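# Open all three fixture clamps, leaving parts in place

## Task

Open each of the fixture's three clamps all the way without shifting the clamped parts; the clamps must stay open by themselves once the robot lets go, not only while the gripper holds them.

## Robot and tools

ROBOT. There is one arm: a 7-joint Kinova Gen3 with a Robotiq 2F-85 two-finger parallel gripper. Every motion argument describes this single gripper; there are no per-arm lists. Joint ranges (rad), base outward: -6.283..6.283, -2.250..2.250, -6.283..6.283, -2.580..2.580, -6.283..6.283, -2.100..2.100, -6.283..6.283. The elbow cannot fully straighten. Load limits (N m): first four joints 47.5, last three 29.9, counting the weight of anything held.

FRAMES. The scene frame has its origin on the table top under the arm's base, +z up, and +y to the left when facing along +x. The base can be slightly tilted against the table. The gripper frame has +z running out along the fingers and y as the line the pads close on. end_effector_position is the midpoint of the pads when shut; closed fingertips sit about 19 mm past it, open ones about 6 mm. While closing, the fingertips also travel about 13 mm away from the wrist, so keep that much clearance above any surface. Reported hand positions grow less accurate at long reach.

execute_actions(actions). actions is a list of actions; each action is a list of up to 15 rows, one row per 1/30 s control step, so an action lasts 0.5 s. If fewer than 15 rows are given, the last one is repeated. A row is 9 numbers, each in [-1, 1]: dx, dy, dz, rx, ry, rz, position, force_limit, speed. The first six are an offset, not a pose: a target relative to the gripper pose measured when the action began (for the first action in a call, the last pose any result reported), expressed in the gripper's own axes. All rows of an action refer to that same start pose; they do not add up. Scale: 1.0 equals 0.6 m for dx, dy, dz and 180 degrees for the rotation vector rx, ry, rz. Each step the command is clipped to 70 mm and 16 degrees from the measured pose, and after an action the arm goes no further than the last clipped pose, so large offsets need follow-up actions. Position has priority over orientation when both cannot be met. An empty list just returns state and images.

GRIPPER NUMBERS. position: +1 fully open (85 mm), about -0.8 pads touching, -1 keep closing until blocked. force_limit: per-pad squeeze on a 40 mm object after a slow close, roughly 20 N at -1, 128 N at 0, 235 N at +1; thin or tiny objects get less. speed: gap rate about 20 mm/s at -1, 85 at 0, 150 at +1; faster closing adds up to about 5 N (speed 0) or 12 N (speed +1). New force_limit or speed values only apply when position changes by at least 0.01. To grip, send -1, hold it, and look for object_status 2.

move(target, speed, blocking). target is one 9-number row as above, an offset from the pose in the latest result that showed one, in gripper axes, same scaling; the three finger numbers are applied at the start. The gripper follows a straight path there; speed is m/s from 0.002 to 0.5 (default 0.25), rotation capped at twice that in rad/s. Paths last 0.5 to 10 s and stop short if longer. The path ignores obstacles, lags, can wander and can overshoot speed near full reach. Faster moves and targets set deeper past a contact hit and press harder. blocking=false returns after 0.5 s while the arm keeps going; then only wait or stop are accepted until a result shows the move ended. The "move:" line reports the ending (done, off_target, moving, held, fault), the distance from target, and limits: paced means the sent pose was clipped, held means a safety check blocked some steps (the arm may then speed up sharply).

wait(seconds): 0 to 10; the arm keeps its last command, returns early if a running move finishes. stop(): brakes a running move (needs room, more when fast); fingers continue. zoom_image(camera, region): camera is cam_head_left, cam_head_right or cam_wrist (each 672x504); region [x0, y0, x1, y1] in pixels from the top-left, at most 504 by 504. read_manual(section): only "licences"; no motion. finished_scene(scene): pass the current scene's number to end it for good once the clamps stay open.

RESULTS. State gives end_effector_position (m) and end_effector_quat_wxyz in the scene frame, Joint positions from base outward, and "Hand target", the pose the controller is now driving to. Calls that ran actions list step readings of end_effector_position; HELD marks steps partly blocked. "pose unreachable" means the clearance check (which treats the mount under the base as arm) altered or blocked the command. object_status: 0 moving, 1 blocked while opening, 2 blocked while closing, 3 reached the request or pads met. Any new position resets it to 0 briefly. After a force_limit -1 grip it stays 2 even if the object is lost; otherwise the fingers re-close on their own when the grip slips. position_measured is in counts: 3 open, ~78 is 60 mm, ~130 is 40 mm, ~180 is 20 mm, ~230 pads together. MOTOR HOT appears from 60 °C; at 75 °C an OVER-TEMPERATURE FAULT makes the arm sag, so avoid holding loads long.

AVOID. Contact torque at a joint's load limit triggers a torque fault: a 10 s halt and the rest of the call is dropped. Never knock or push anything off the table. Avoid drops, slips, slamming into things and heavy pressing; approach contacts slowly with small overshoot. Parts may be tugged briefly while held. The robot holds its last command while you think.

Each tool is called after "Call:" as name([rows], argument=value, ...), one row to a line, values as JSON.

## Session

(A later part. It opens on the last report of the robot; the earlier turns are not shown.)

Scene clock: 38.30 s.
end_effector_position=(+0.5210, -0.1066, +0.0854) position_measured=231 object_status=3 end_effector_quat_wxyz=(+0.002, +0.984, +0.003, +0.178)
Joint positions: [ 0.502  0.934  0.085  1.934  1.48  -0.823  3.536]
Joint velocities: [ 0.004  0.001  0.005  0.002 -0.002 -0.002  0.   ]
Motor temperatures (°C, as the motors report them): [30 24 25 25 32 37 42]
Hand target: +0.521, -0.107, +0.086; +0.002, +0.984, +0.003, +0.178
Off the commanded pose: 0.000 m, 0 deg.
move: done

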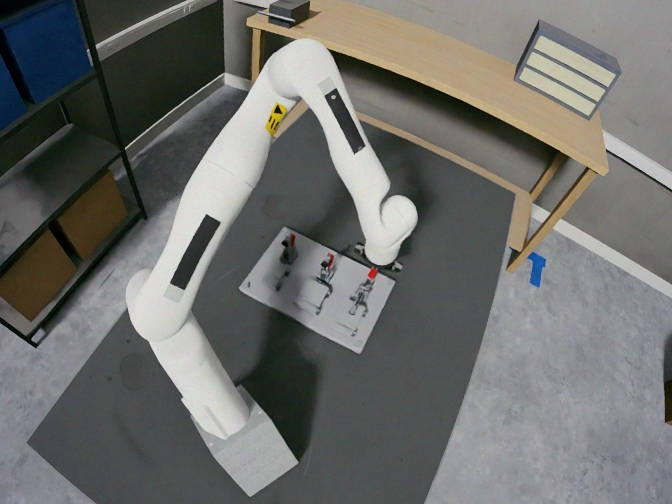

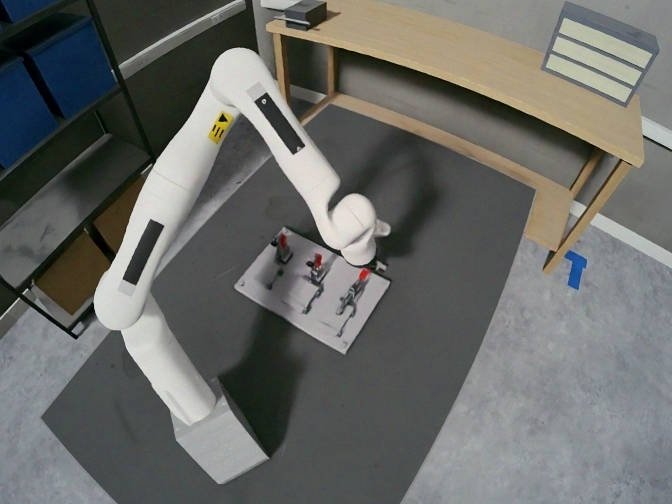

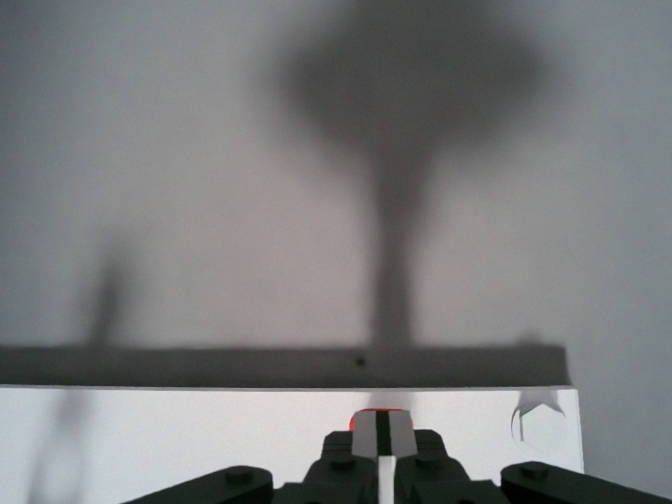

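Call:
move(target=[0,0,0,0,0,0,0.2,-0.4,1])

Call:
move(target=[-0.0053,0,0.0503,0,-0.113,0,0.2,-0.4,1], speed=0.2)

Call:
move(target=[0,0,0,0,0,0,-1,-0.4,0])

Scene clock: 39.23 s.
end_effector_position=(+0.5210, -0.1066, +0.0854) position_measured=104 object_status=0 end_effector_quat_wxyz=(+0.002, +0.984, +0.003, +0.178)
Joint positions: [ 0.502  0.934  0.085  1.934  1.48  -0.823  3.536]
Joint velocities: [-0.    -0.001  0.    -0.    -0.    -0.    -0.   ]
Motor temperatures (°C, as the motors report them): [30 24 25 25 32 37 42]
Hand target: +0.521, -0.107, +0.085; +0.002, +0.984, +0.003, +0.178
Off the commanded pose: 0.000 m, 0 deg.
move: done

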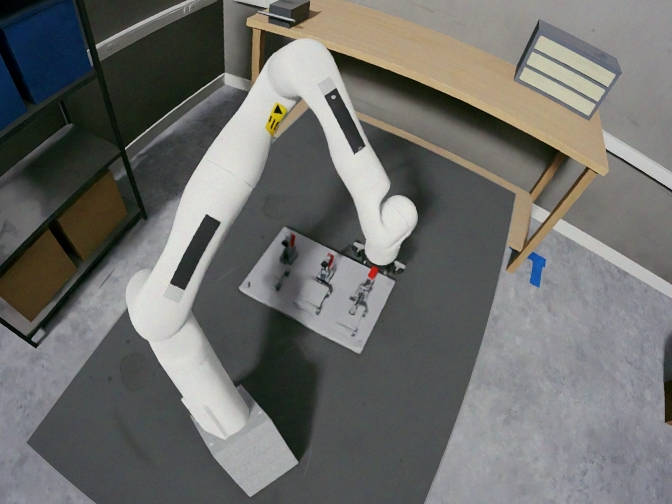

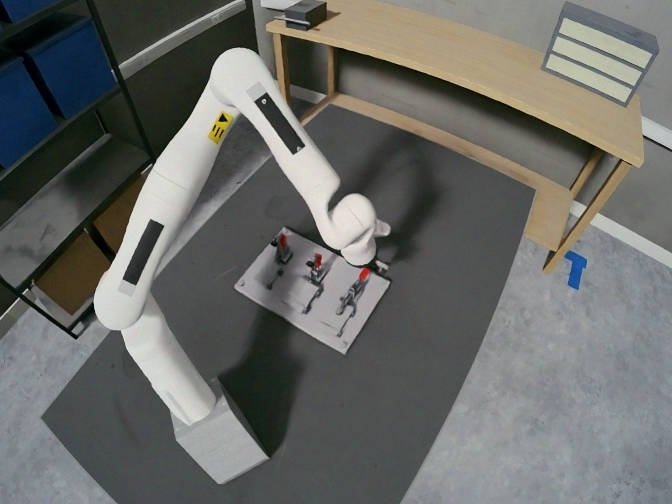

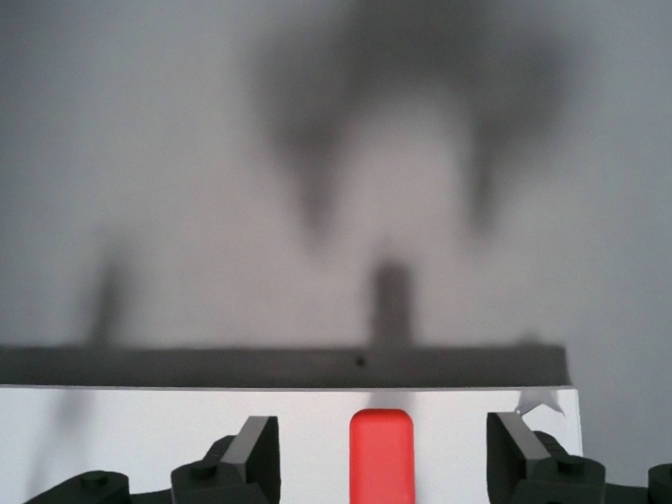

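Scene clock: 40.50 s.
end_effector_position=(+0.5288, -0.1068, +0.0565) position_measured=104 object_status=3 end_effector_quat_wxyz=(+0.002, +1.000, +0.003, +0.002)
Joint positions: [ 0.296  1.007  0.266  1.581  2.019 -0.961  2.86 ]
Joint velocities: [-0.005  0.007 -0.005 -0.003  0.003  0.001 -0.002]
Motor temperatures (°C, as the motors report them): [30 24 25 25 32 37 42]
Hand target: +0.529, -0.107, +0.056; +0.002, +1.000, +0.003, +0.001
Off the commanded pose: 0.001 m, 0 deg.
move: done

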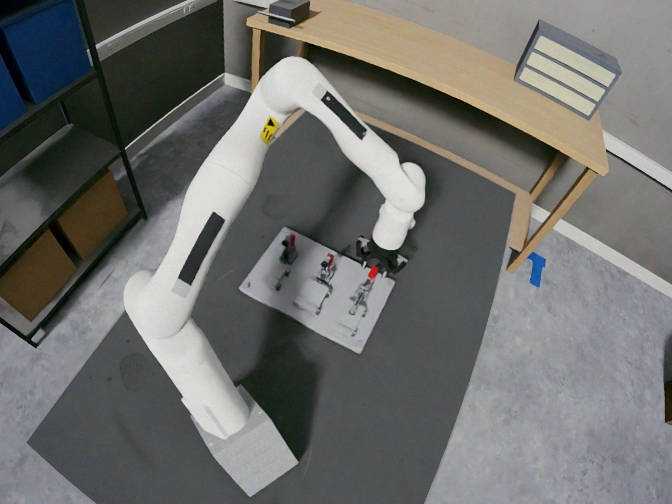

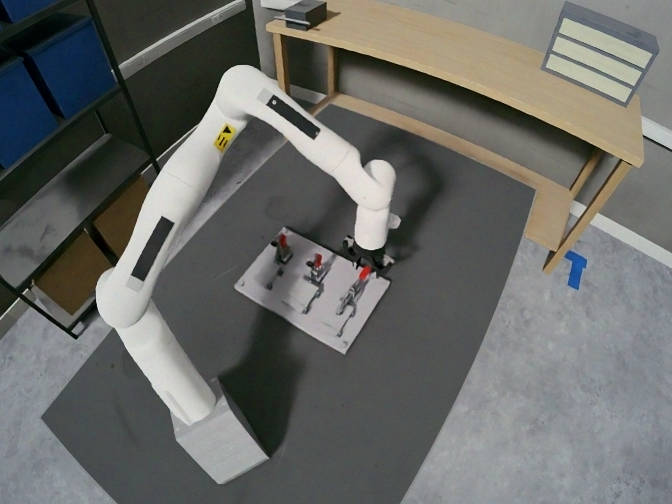

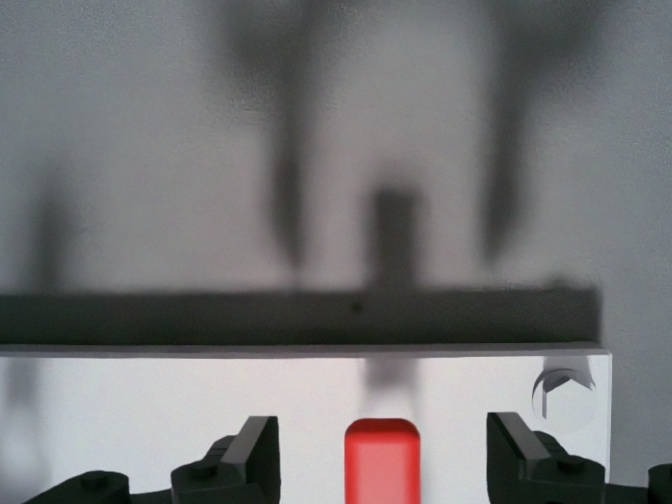

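Scene clock: 41.17 s.
end_effector_position=(+0.5288, -0.1066, +0.0567) position_measured=190 object_status=2 end_effector_quat_wxyz=(+0.002, +1.000, +0.003, +0.002)
Joint positions: [ 0.296  1.007  0.266  1.581  2.019 -0.961  2.86 ]
Joint velocities: [-0.001 -0.     0.001  0.    -0.001  0.     0.   ]
Motor temperatures (°C, as the motors report them): [30 24 25 25 32 37 42]
Hand target: +0.529, -0.107, +0.057; +0.002, +1.000, +0.003, +0.002
Off the commanded pose: 0.000 m, 0 deg.
move: done

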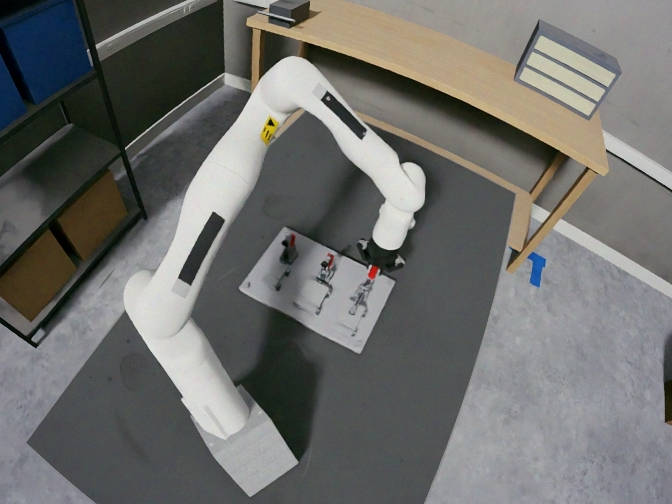

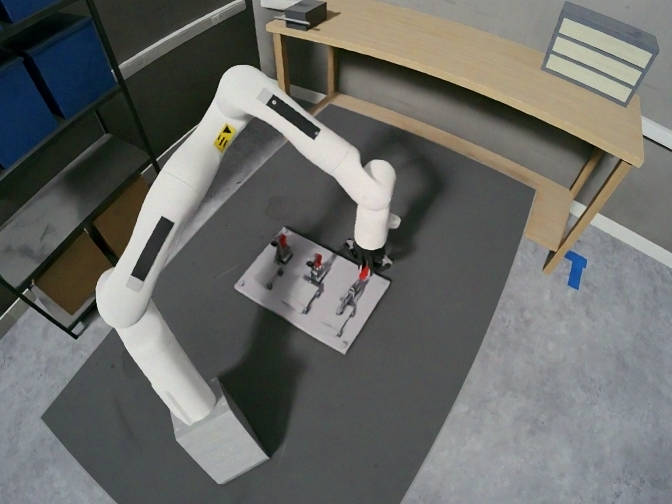

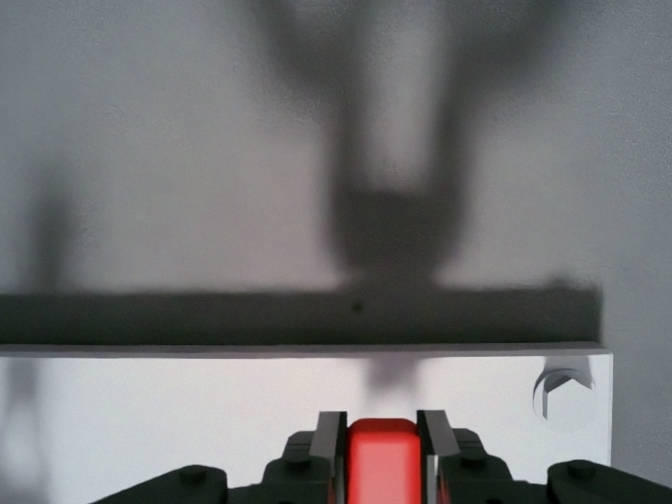

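Call:
execute_actions([
  [[-0.0004,0,-0.0016,0,0.007,0,-1,-0.4,0],[-0.0009,0,-0.0032,0,0.014,0,-1,-0.4,0],[-0.0013,0,-0.0048,0,0.021,0,-1,-0.4,0],[-0.0018,0,-0.0064,0,0.028,0,-1,-0.4,0],[-0.0022,0,-0.008,0,0.035,0,-1,-0.4,0],[-0.0026,0,-0.0095,0,0.042,0,-1,-0.4,0],[-0.0031,0,-0.0111,0,0.049,0,-1,-0.4,0],[-0.0035,0,-0.0127,0,0.0556,0,-1,-0.4,0]],
  [[-0.0004,0,-0.0016,0,0.007,0,-1,-0.4,0],[-0.0009,0,-0.0032,0,0.014,0,-1,-0.4,0],[-0.0013,0,-0.0048,0,0.021,0,-1,-0.4,0],[-0.0018,0,-0.0064,0,0.028,0,-1,-0.4,0],[-0.0022,0,-0.008,0,0.035,0,-1,-0.4,0],[-0.0026,0,-0.0095,0,0.042,0,-1,-0.4,0],[-0.0031,0,-0.0111,0,0.049,0,-1,-0.4,0],[-0.0035,0,-0.0127,0,0.0556,0,-1,-0.4,0]],
  [[-0.0004,0,-0.0016,0,0.007,0,-1,-0.4,0],[-0.0009,0,-0.0032,0,0.014,0,-1,-0.4,0],[-0.0013,0,-0.0048,0,0.021,0,-1,-0.4,0],[-0.0018,0,-0.0064,0,0.028,0,-1,-0.4,0],[-0.0022,0,-0.008,0,0.035,0,-1,-0.4,0],[-0.0026,0,-0.0095,0,0.042,0,-1,-0.4,0],[-0.0031,0,-0.0111,0,0.049,0,-1,-0.4,0],[-0.0035,0,-0.0127,0,0.0556,0,-1,-0.4,0]],
])

Scene clock: 42.97 s.
end_effector_position=(+0.5149, -0.1067, +0.0764) position_measured=190 object_status=2 end_effector_quat_wxyz=(+0.002, +0.967, +0.004, +0.253)
Joint positions: [ 0.573  1.001  0.002  2.061  1.161 -0.897  3.923]
Joint velocities: [ 0.011  0.016 -0.001  0.038 -0.065 -0.049  0.078]
Motor temperatures (°C, as the motors report them): [30 24 25 25 32 37 42]
Hand target: +0.516, -0.107, +0.077; +0.002, +0.967, +0.004, +0.256
Off the commanded pose: 0.001 m, 0 deg.
Step readings (end_effector_position; steps 1 to 15: 1st action; 16 to 30: 2nd action; 31 to 45: 3rd action):
0: (+0.5288, -0.1066, +0.0567)
1: (+0.5288, -0.1066, +0.0569)
2: (+0.5287, -0.1066, +0.0571)
4: (+0.5281, -0.1067, +0.0584)
8: (+0.5263, -0.1067, +0.0620)
15: (+0.5253, -0.1065, +0.0634)
16: (+0.5251, -0.1067, +0.0637)
17: (+0.5247, -0.1068, +0.0643)
19: (+0.5238, -0.1068, +0.0660)
23: (+0.5219, -0.1068, +0.0687)
30: (+0.5206, -0.1066, +0.0701)
31: (+0.5204, -0.1067, +0.0702)
32: (+0.5200, -0.1067, +0.0706)
34: (+0.5190, -0.1069, +0.0719)
38: (+0.5168, -0.1069, +0.0745)
45: end_effector_position above

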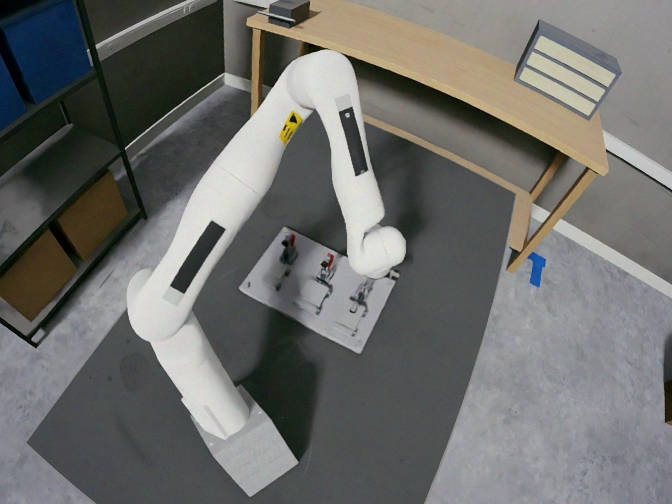

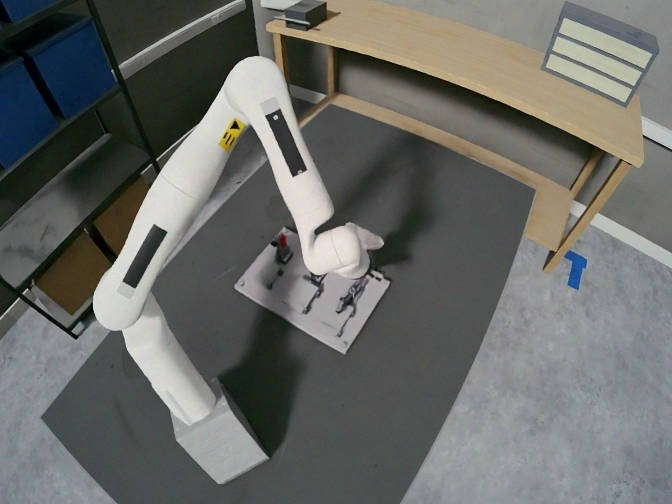

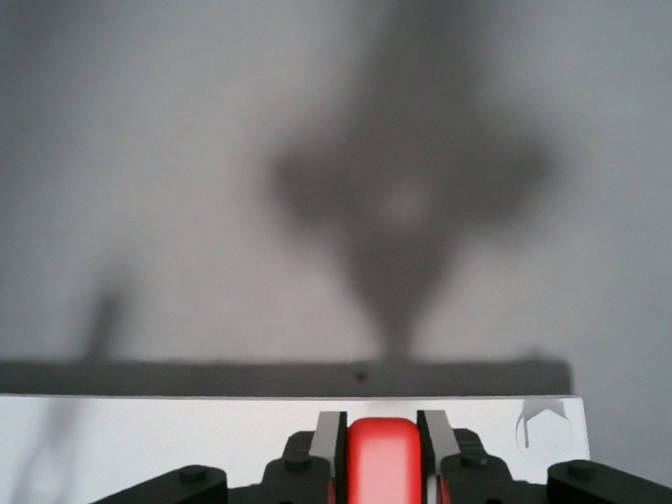

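Call:
move(target=[0,0,0,0,0,0,-0.2,-0.4,1])

Call:
move(target=[0.059,0,0.007,0,-0.163,0,-0.2,-0.4,1], speed=0.3)

Call:
move(target=[0,0,0,0,0,0,-1,-0.4,1])

Call:
move(target=[-0.097,0,-0.023,0,0,0,-1,-0.4,1], speed=0.06)

Call:
execute_actions([
  [[-0.004,0,0,0,0,0,-1,-0.4,1],[-0.008,0,0,0,0,0,-1,-0.4,1],[-0.012,0,0,0,0,0,-1,-0.4,1],[-0.015,0,0,0,0,0,-1,-0.4,1]],
])

Scene clock: 43.93 s.
end_effector_position=(+0.5149, -0.1067, +0.0764) position_measured=154 object_status=3 end_effector_quat_wxyz=(+0.002, +0.967, +0.004, +0.253)
Joint positions: [ 0.573  1.001  0.002  2.061  1.161 -0.896  3.923]
Joint velocities: [ 0.    -0.    -0.     0.     0.    -0.     0.001]
Motor temperatures (°C, as the motors report them): [30 24 25 25 32 37 42]
Hand target: +0.515, -0.107, +0.076; +0.002, +0.967, +0.004, +0.253
Off the commanded pose: 0.000 m, 0 deg.
move: done

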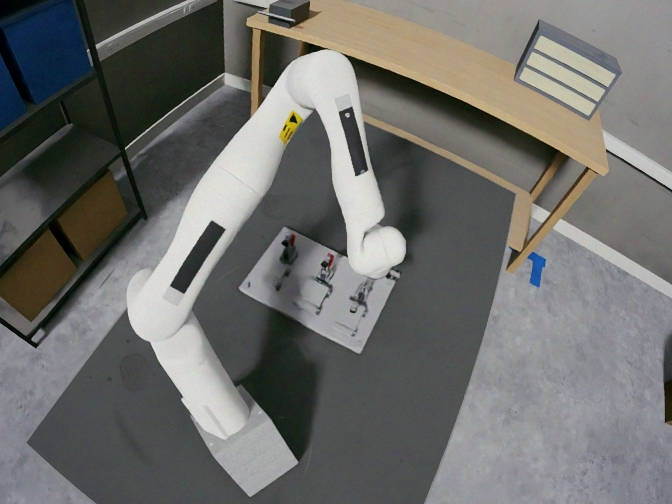

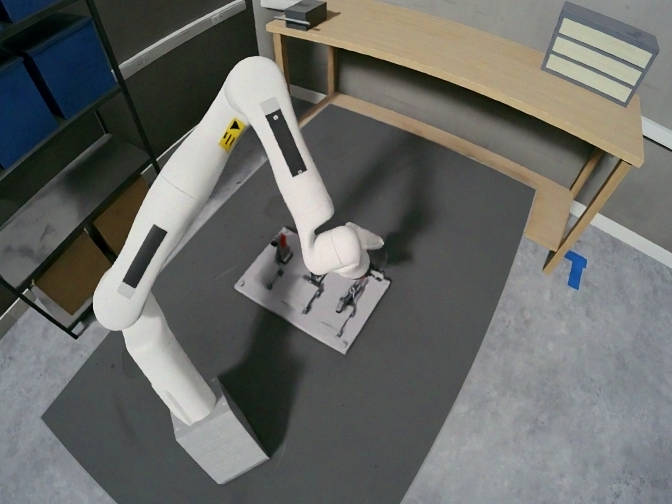

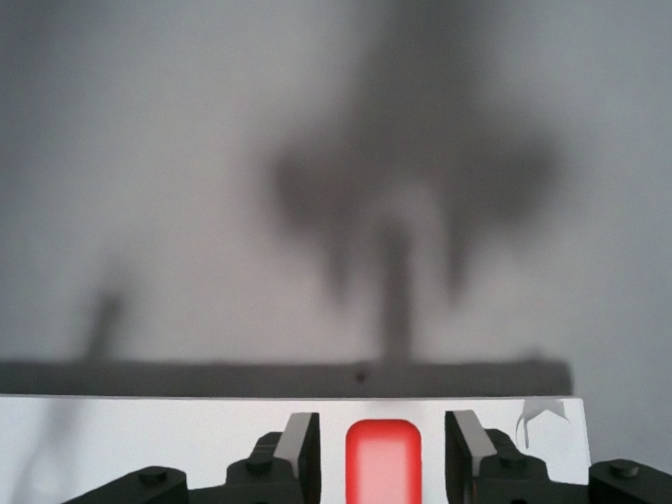

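Scene clock: 45.43 s.
end_effector_position=(+0.5479, -0.1061, +0.0901) position_measured=154 object_status=3 end_effector_quat_wxyz=(+0.003, +1.000, +0.003, +0.001)
Joint positions: [ 0.332  0.966  0.249  1.51   2.121 -1.013  2.752]
Joint velocities: [-0.001  0.005 -0.001 -0.001  0.001  0.001 -0.   ]
Motor temperatures (°C, as the motors report them): [30 24 25 25 32 37 42]
Hand target: +0.548, -0.106, +0.090; +0.003, +1.000, +0.003, +0.000
Off the commanded pose: 0.000 m, 0 deg.
move: done

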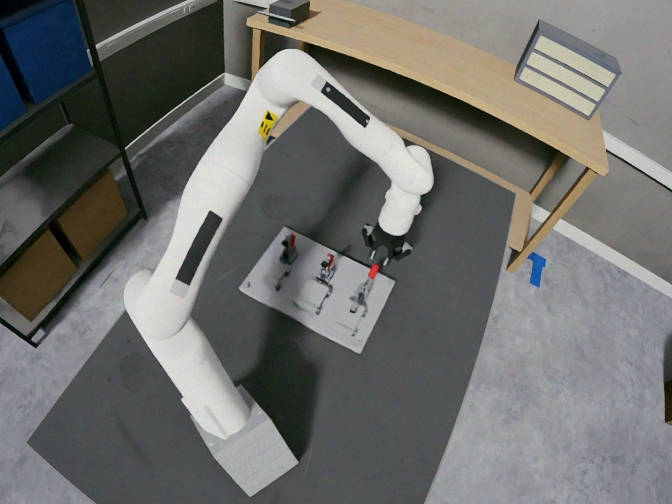

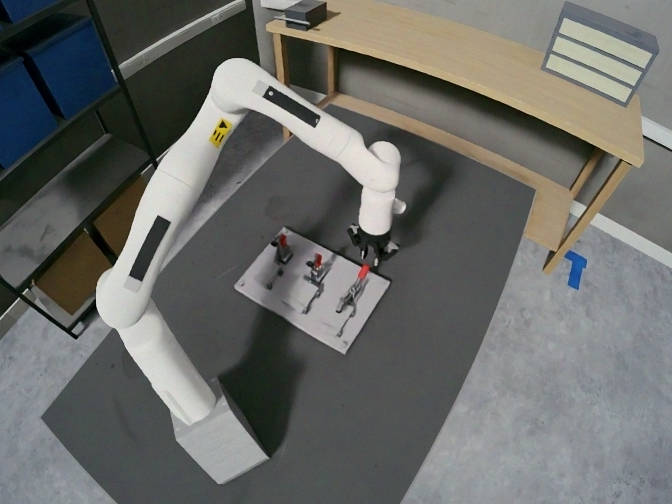

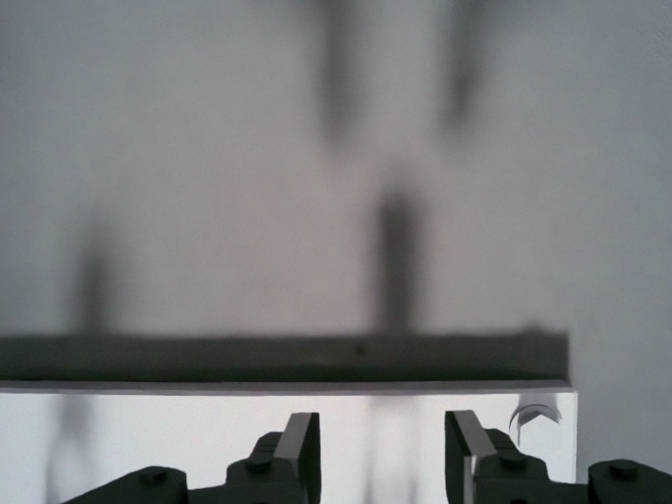

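Scene clock: 45.93 s.
end_effector_position=(+0.5479, -0.1061, +0.0901) position_measured=231 object_status=3 end_effector_quat_wxyz=(+0.003, +1.000, +0.003, +0.001)
Joint positions: [ 0.332  0.966  0.248  1.51   2.121 -1.013  2.752]
Joint velocities: [-0.    -0.    -0.    -0.     0.001 -0.     0.   ]
Motor temperatures (°C, as the motors report them): [30 24 25 25 32 37 42]
Hand target: +0.548, -0.106, +0.090; +0.003, +1.000, +0.003, +0.001
Off the commanded pose: 0.000 m, 0 deg.
move: done

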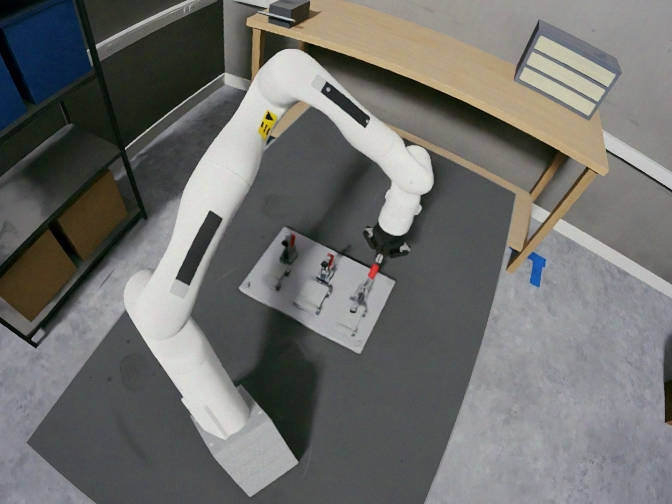

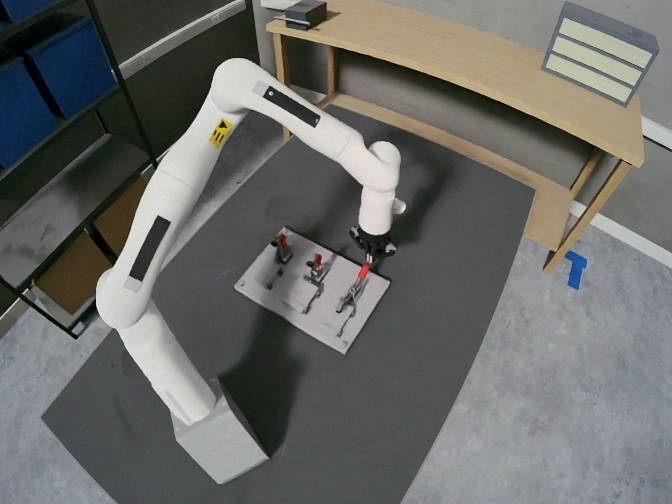

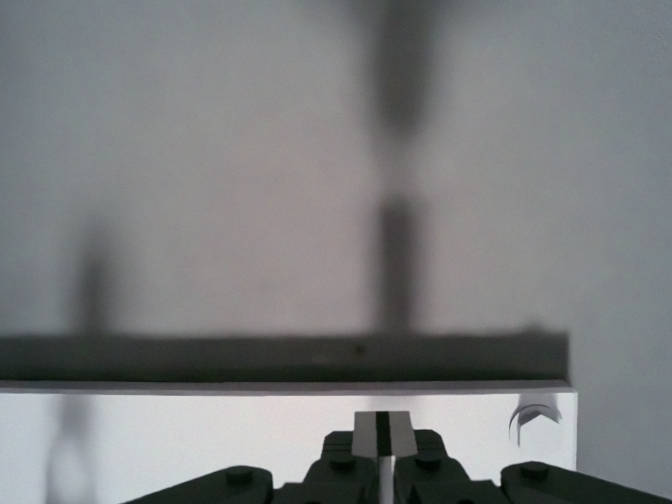

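Scene clock: 47.20 s.
end_effector_position=(+0.4896, -0.1064, +0.1037) position_measured=231 object_status=3 end_effector_quat_wxyz=(+0.003, +1.000, +0.003, +0.000)
Joint positions: [ 0.388  0.901  0.232  1.705  2.095 -0.953  2.908]
Joint velocities: [ 0.002 -0.001  0.001  0.001 -0.001 -0.     0.001]
Motor temperatures (°C, as the motors report them): [30 24 25 25 32 37 42]
Hand target: +0.490, -0.106, +0.104; +0.003, +1.000, +0.003, +0.001
Off the commanded pose: 0.000 m, 0 deg.
move: done

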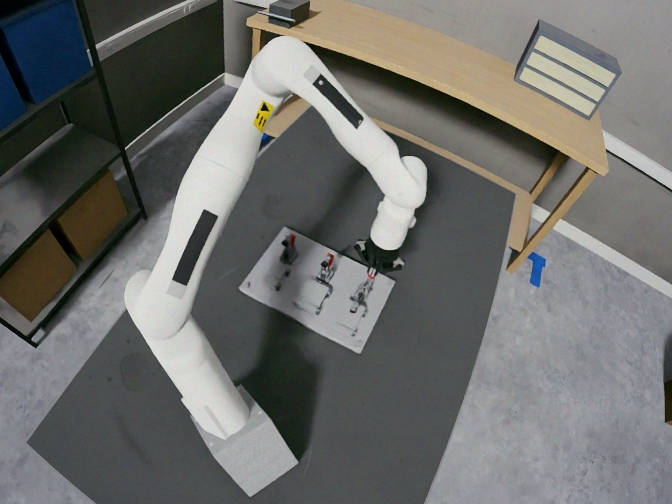

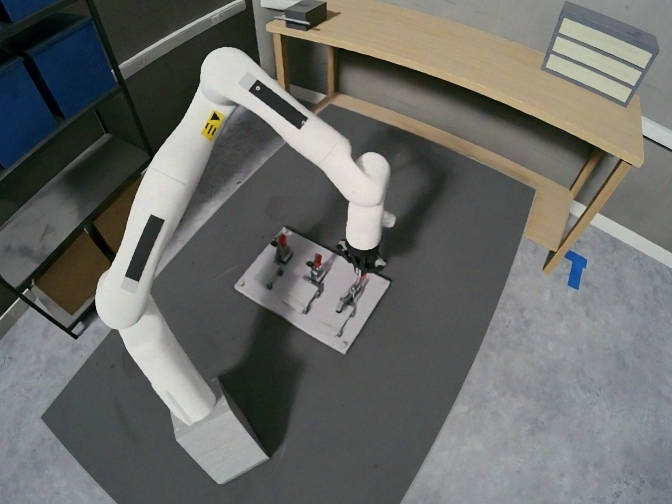

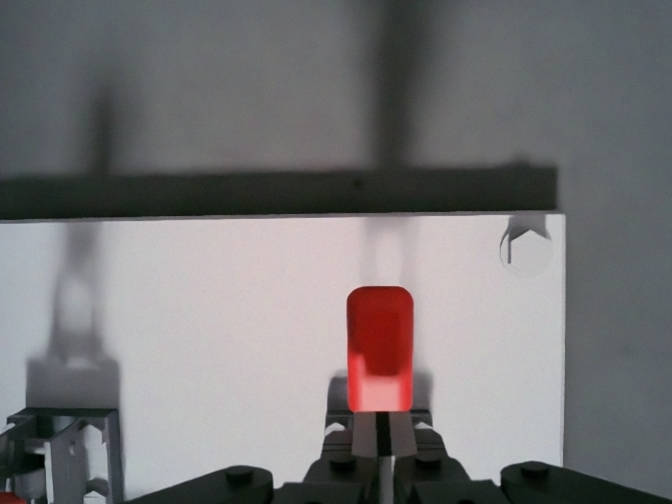

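Scene clock: 47.70 s.
end_effector_position=(+0.4806, -0.1064, +0.1036) position_measured=231 object_status=3 end_effector_quat_wxyz=(+0.003, +1.000, +0.003, +0.000)
Joint positions: [ 0.397  0.896  0.228  1.733  2.087 -0.941  2.934]
Joint velocities: [ 0.001  0.     0.     0.    -0.    -0.     0.001]
Motor temperatures (°C, as the motors report them): [30 24 25 25 32 37 42]
Hand target: +0.481, -0.106, +0.104; +0.003, +1.000, +0.003, +0.000
Off the commanded pose: 0.000 m, 0 deg.
Step readings (end_effector_position):
0: (+0.4896, -0.1064, +0.1037)
1: (+0.4894, -0.1064, +0.1038)
2: (+0.4882, -0.1064, +0.1039)
4: (+0.4842, -0.1065, +0.1040)
8: (+0.4805, -0.1064, +0.1034)
15: end_effector_position above

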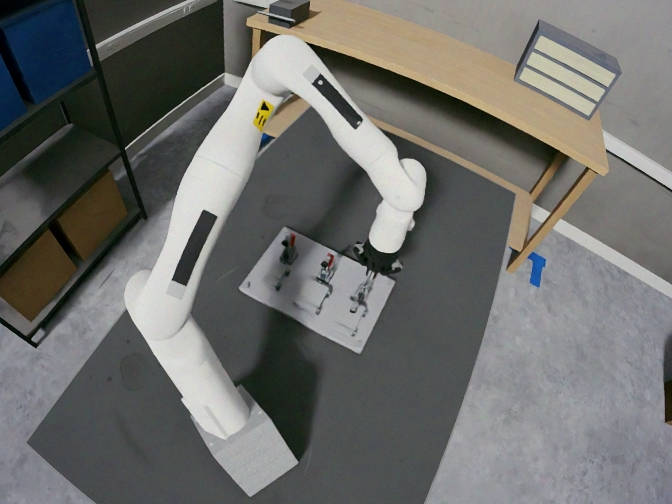

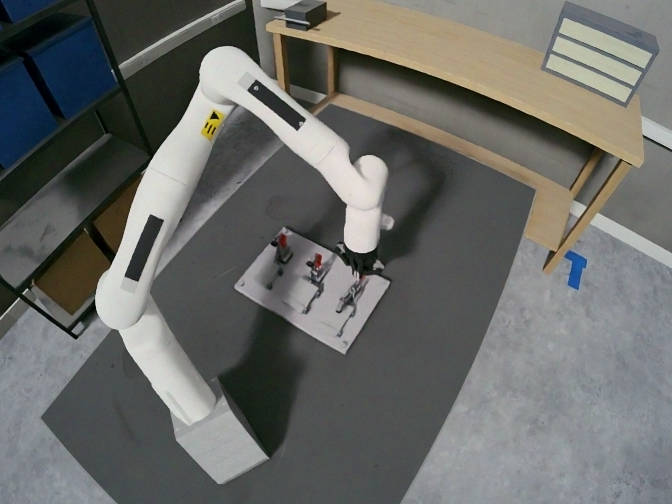

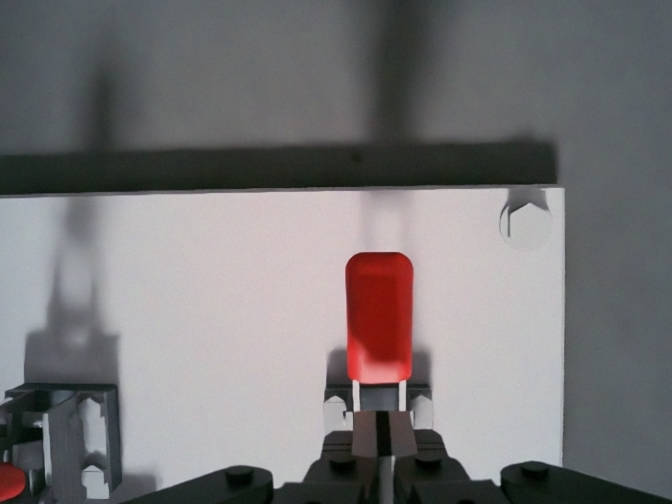

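Call:
move(target=[0.116,0,0.05,0,0,0,-0.2,-0.4,1], speed=0.12)

Call:
move(target=[0,0,0,0,0,0,-1,-0.4,1])

Call:
move(target=[-0.097,0,-0.035,0,0,0,-1,-0.4,1], speed=0.06)

Scene clock: 48.83 s.
end_effector_position=(+0.5504, -0.1061, +0.0741) position_measured=154 object_status=3 end_effector_quat_wxyz=(+0.003, +1.000, +0.003, +0.001)
Joint positions: [ 0.321  0.99   0.236  1.503  2.106 -0.989  2.754]
Joint velocities: [-0.002  0.008 -0.002 -0.002  0.002  0.    -0.001]
Motor temperatures (°C, as the motors report them): [30 24 25 25 32 37 42]
Hand target: +0.550, -0.106, +0.074; +0.003, +1.000, +0.003, +0.000
Off the commanded pose: 0.000 m, 0 deg.
move: done

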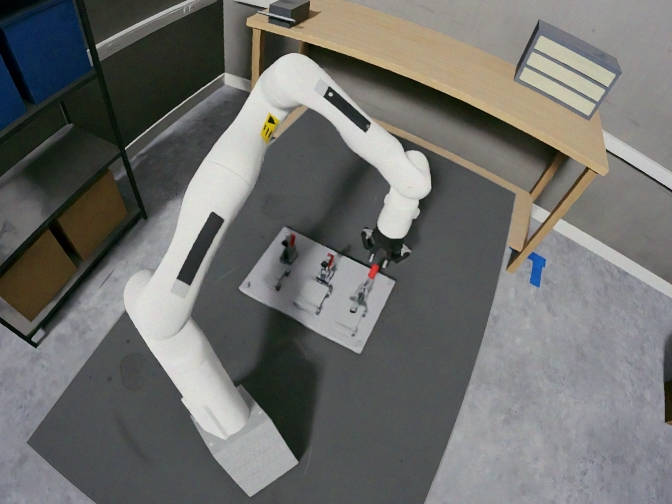

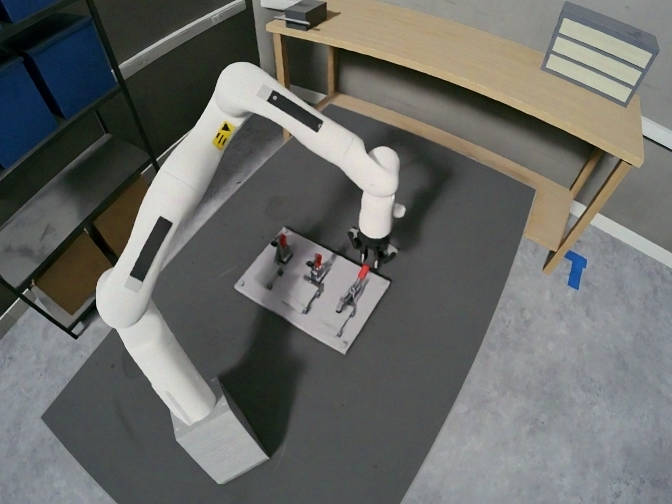

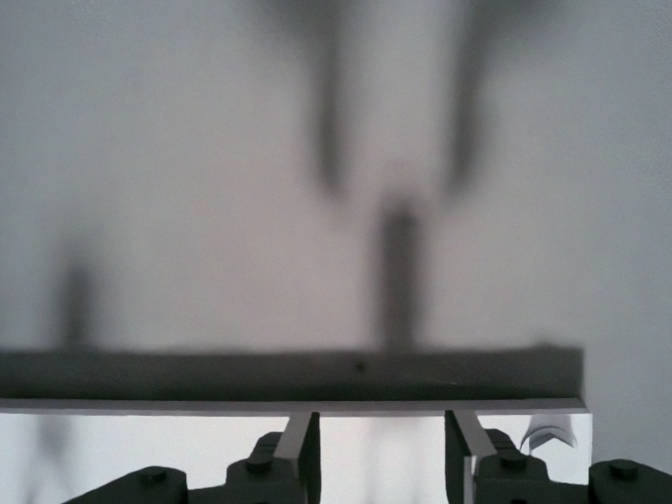

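Scene clock: 49.33 s.
end_effector_position=(+0.5504, -0.1061, +0.0741) position_measured=231 object_status=3 end_effector_quat_wxyz=(+0.003, +1.000, +0.003, +0.001)
Joint positions: [ 0.321  0.99   0.236  1.503  2.106 -0.989  2.754]
Joint velocities: [-0.     0.001  0.    -0.     0.     0.    -0.001]
Motor temperatures (°C, as the motors report them): [30 24 25 25 32 37 42]
Hand target: +0.550, -0.106, +0.074; +0.003, +1.000, +0.003, +0.001
Off the commanded pose: 0.000 m, 0 deg.
move: done

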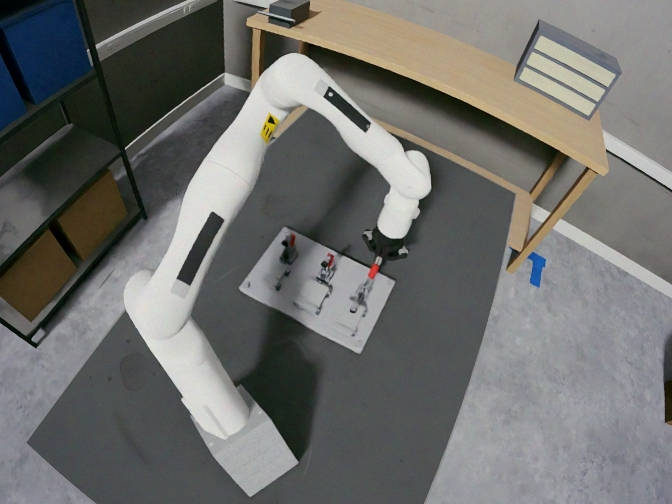

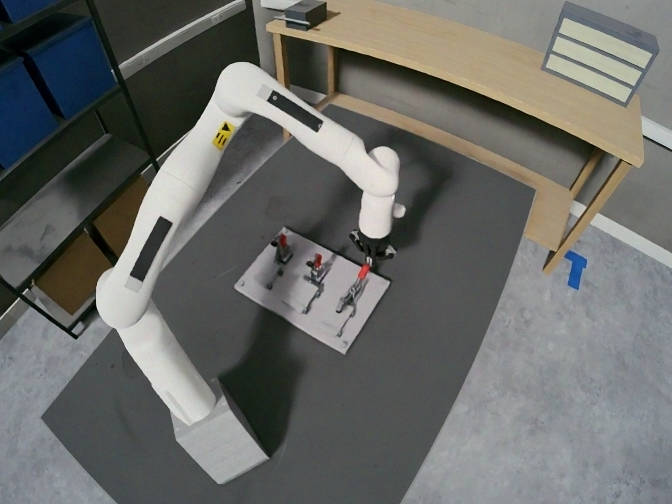

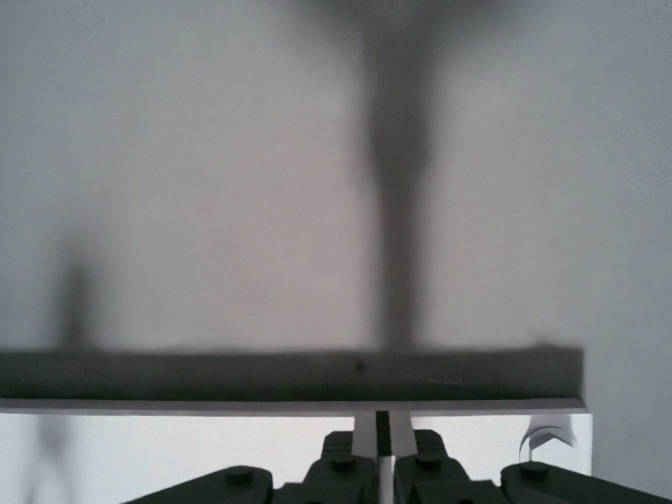

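Scene clock: 50.63 s.
end_effector_position=(+0.4926, -0.1063, +0.0949) position_measured=231 object_status=3 end_effector_quat_wxyz=(+0.003, +1.000, +0.003, +0.001)
Joint positions: [ 0.381  0.916  0.223  1.698  2.084 -0.939  2.909]
Joint velocities: [ 0.001 -0.002  0.001  0.002 -0.001 -0.002  0.001]
Motor temperatures (°C, as the motors report them): [30 24 25 25 32 37 42]
Hand target: +0.492, -0.106, +0.095; +0.003, +1.000, +0.003, +0.001
Off the commanded pose: 0.000 m, 0 deg.
move: done

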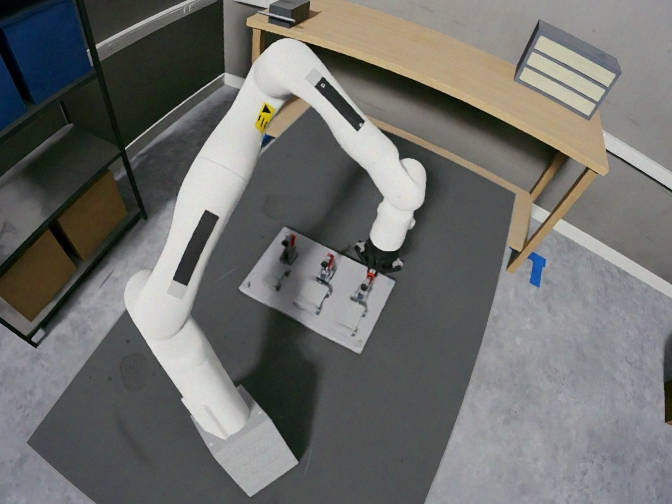

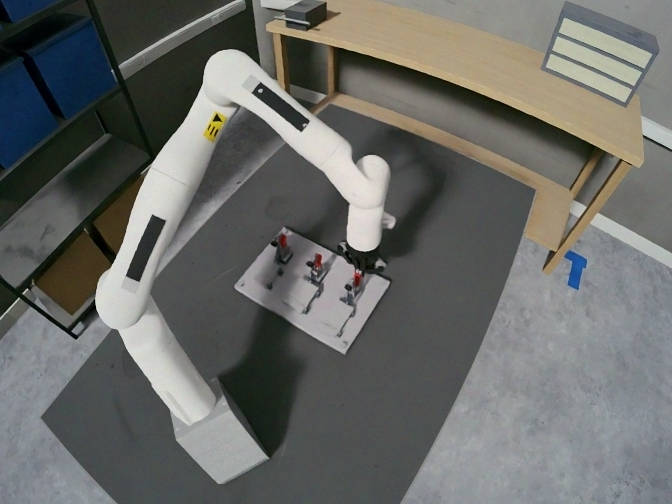

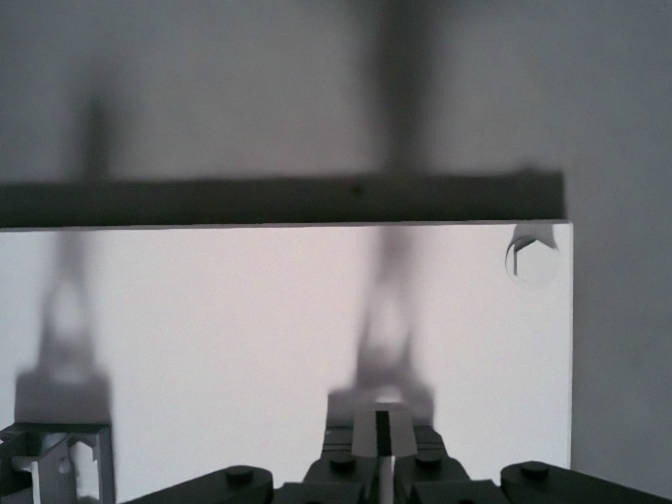

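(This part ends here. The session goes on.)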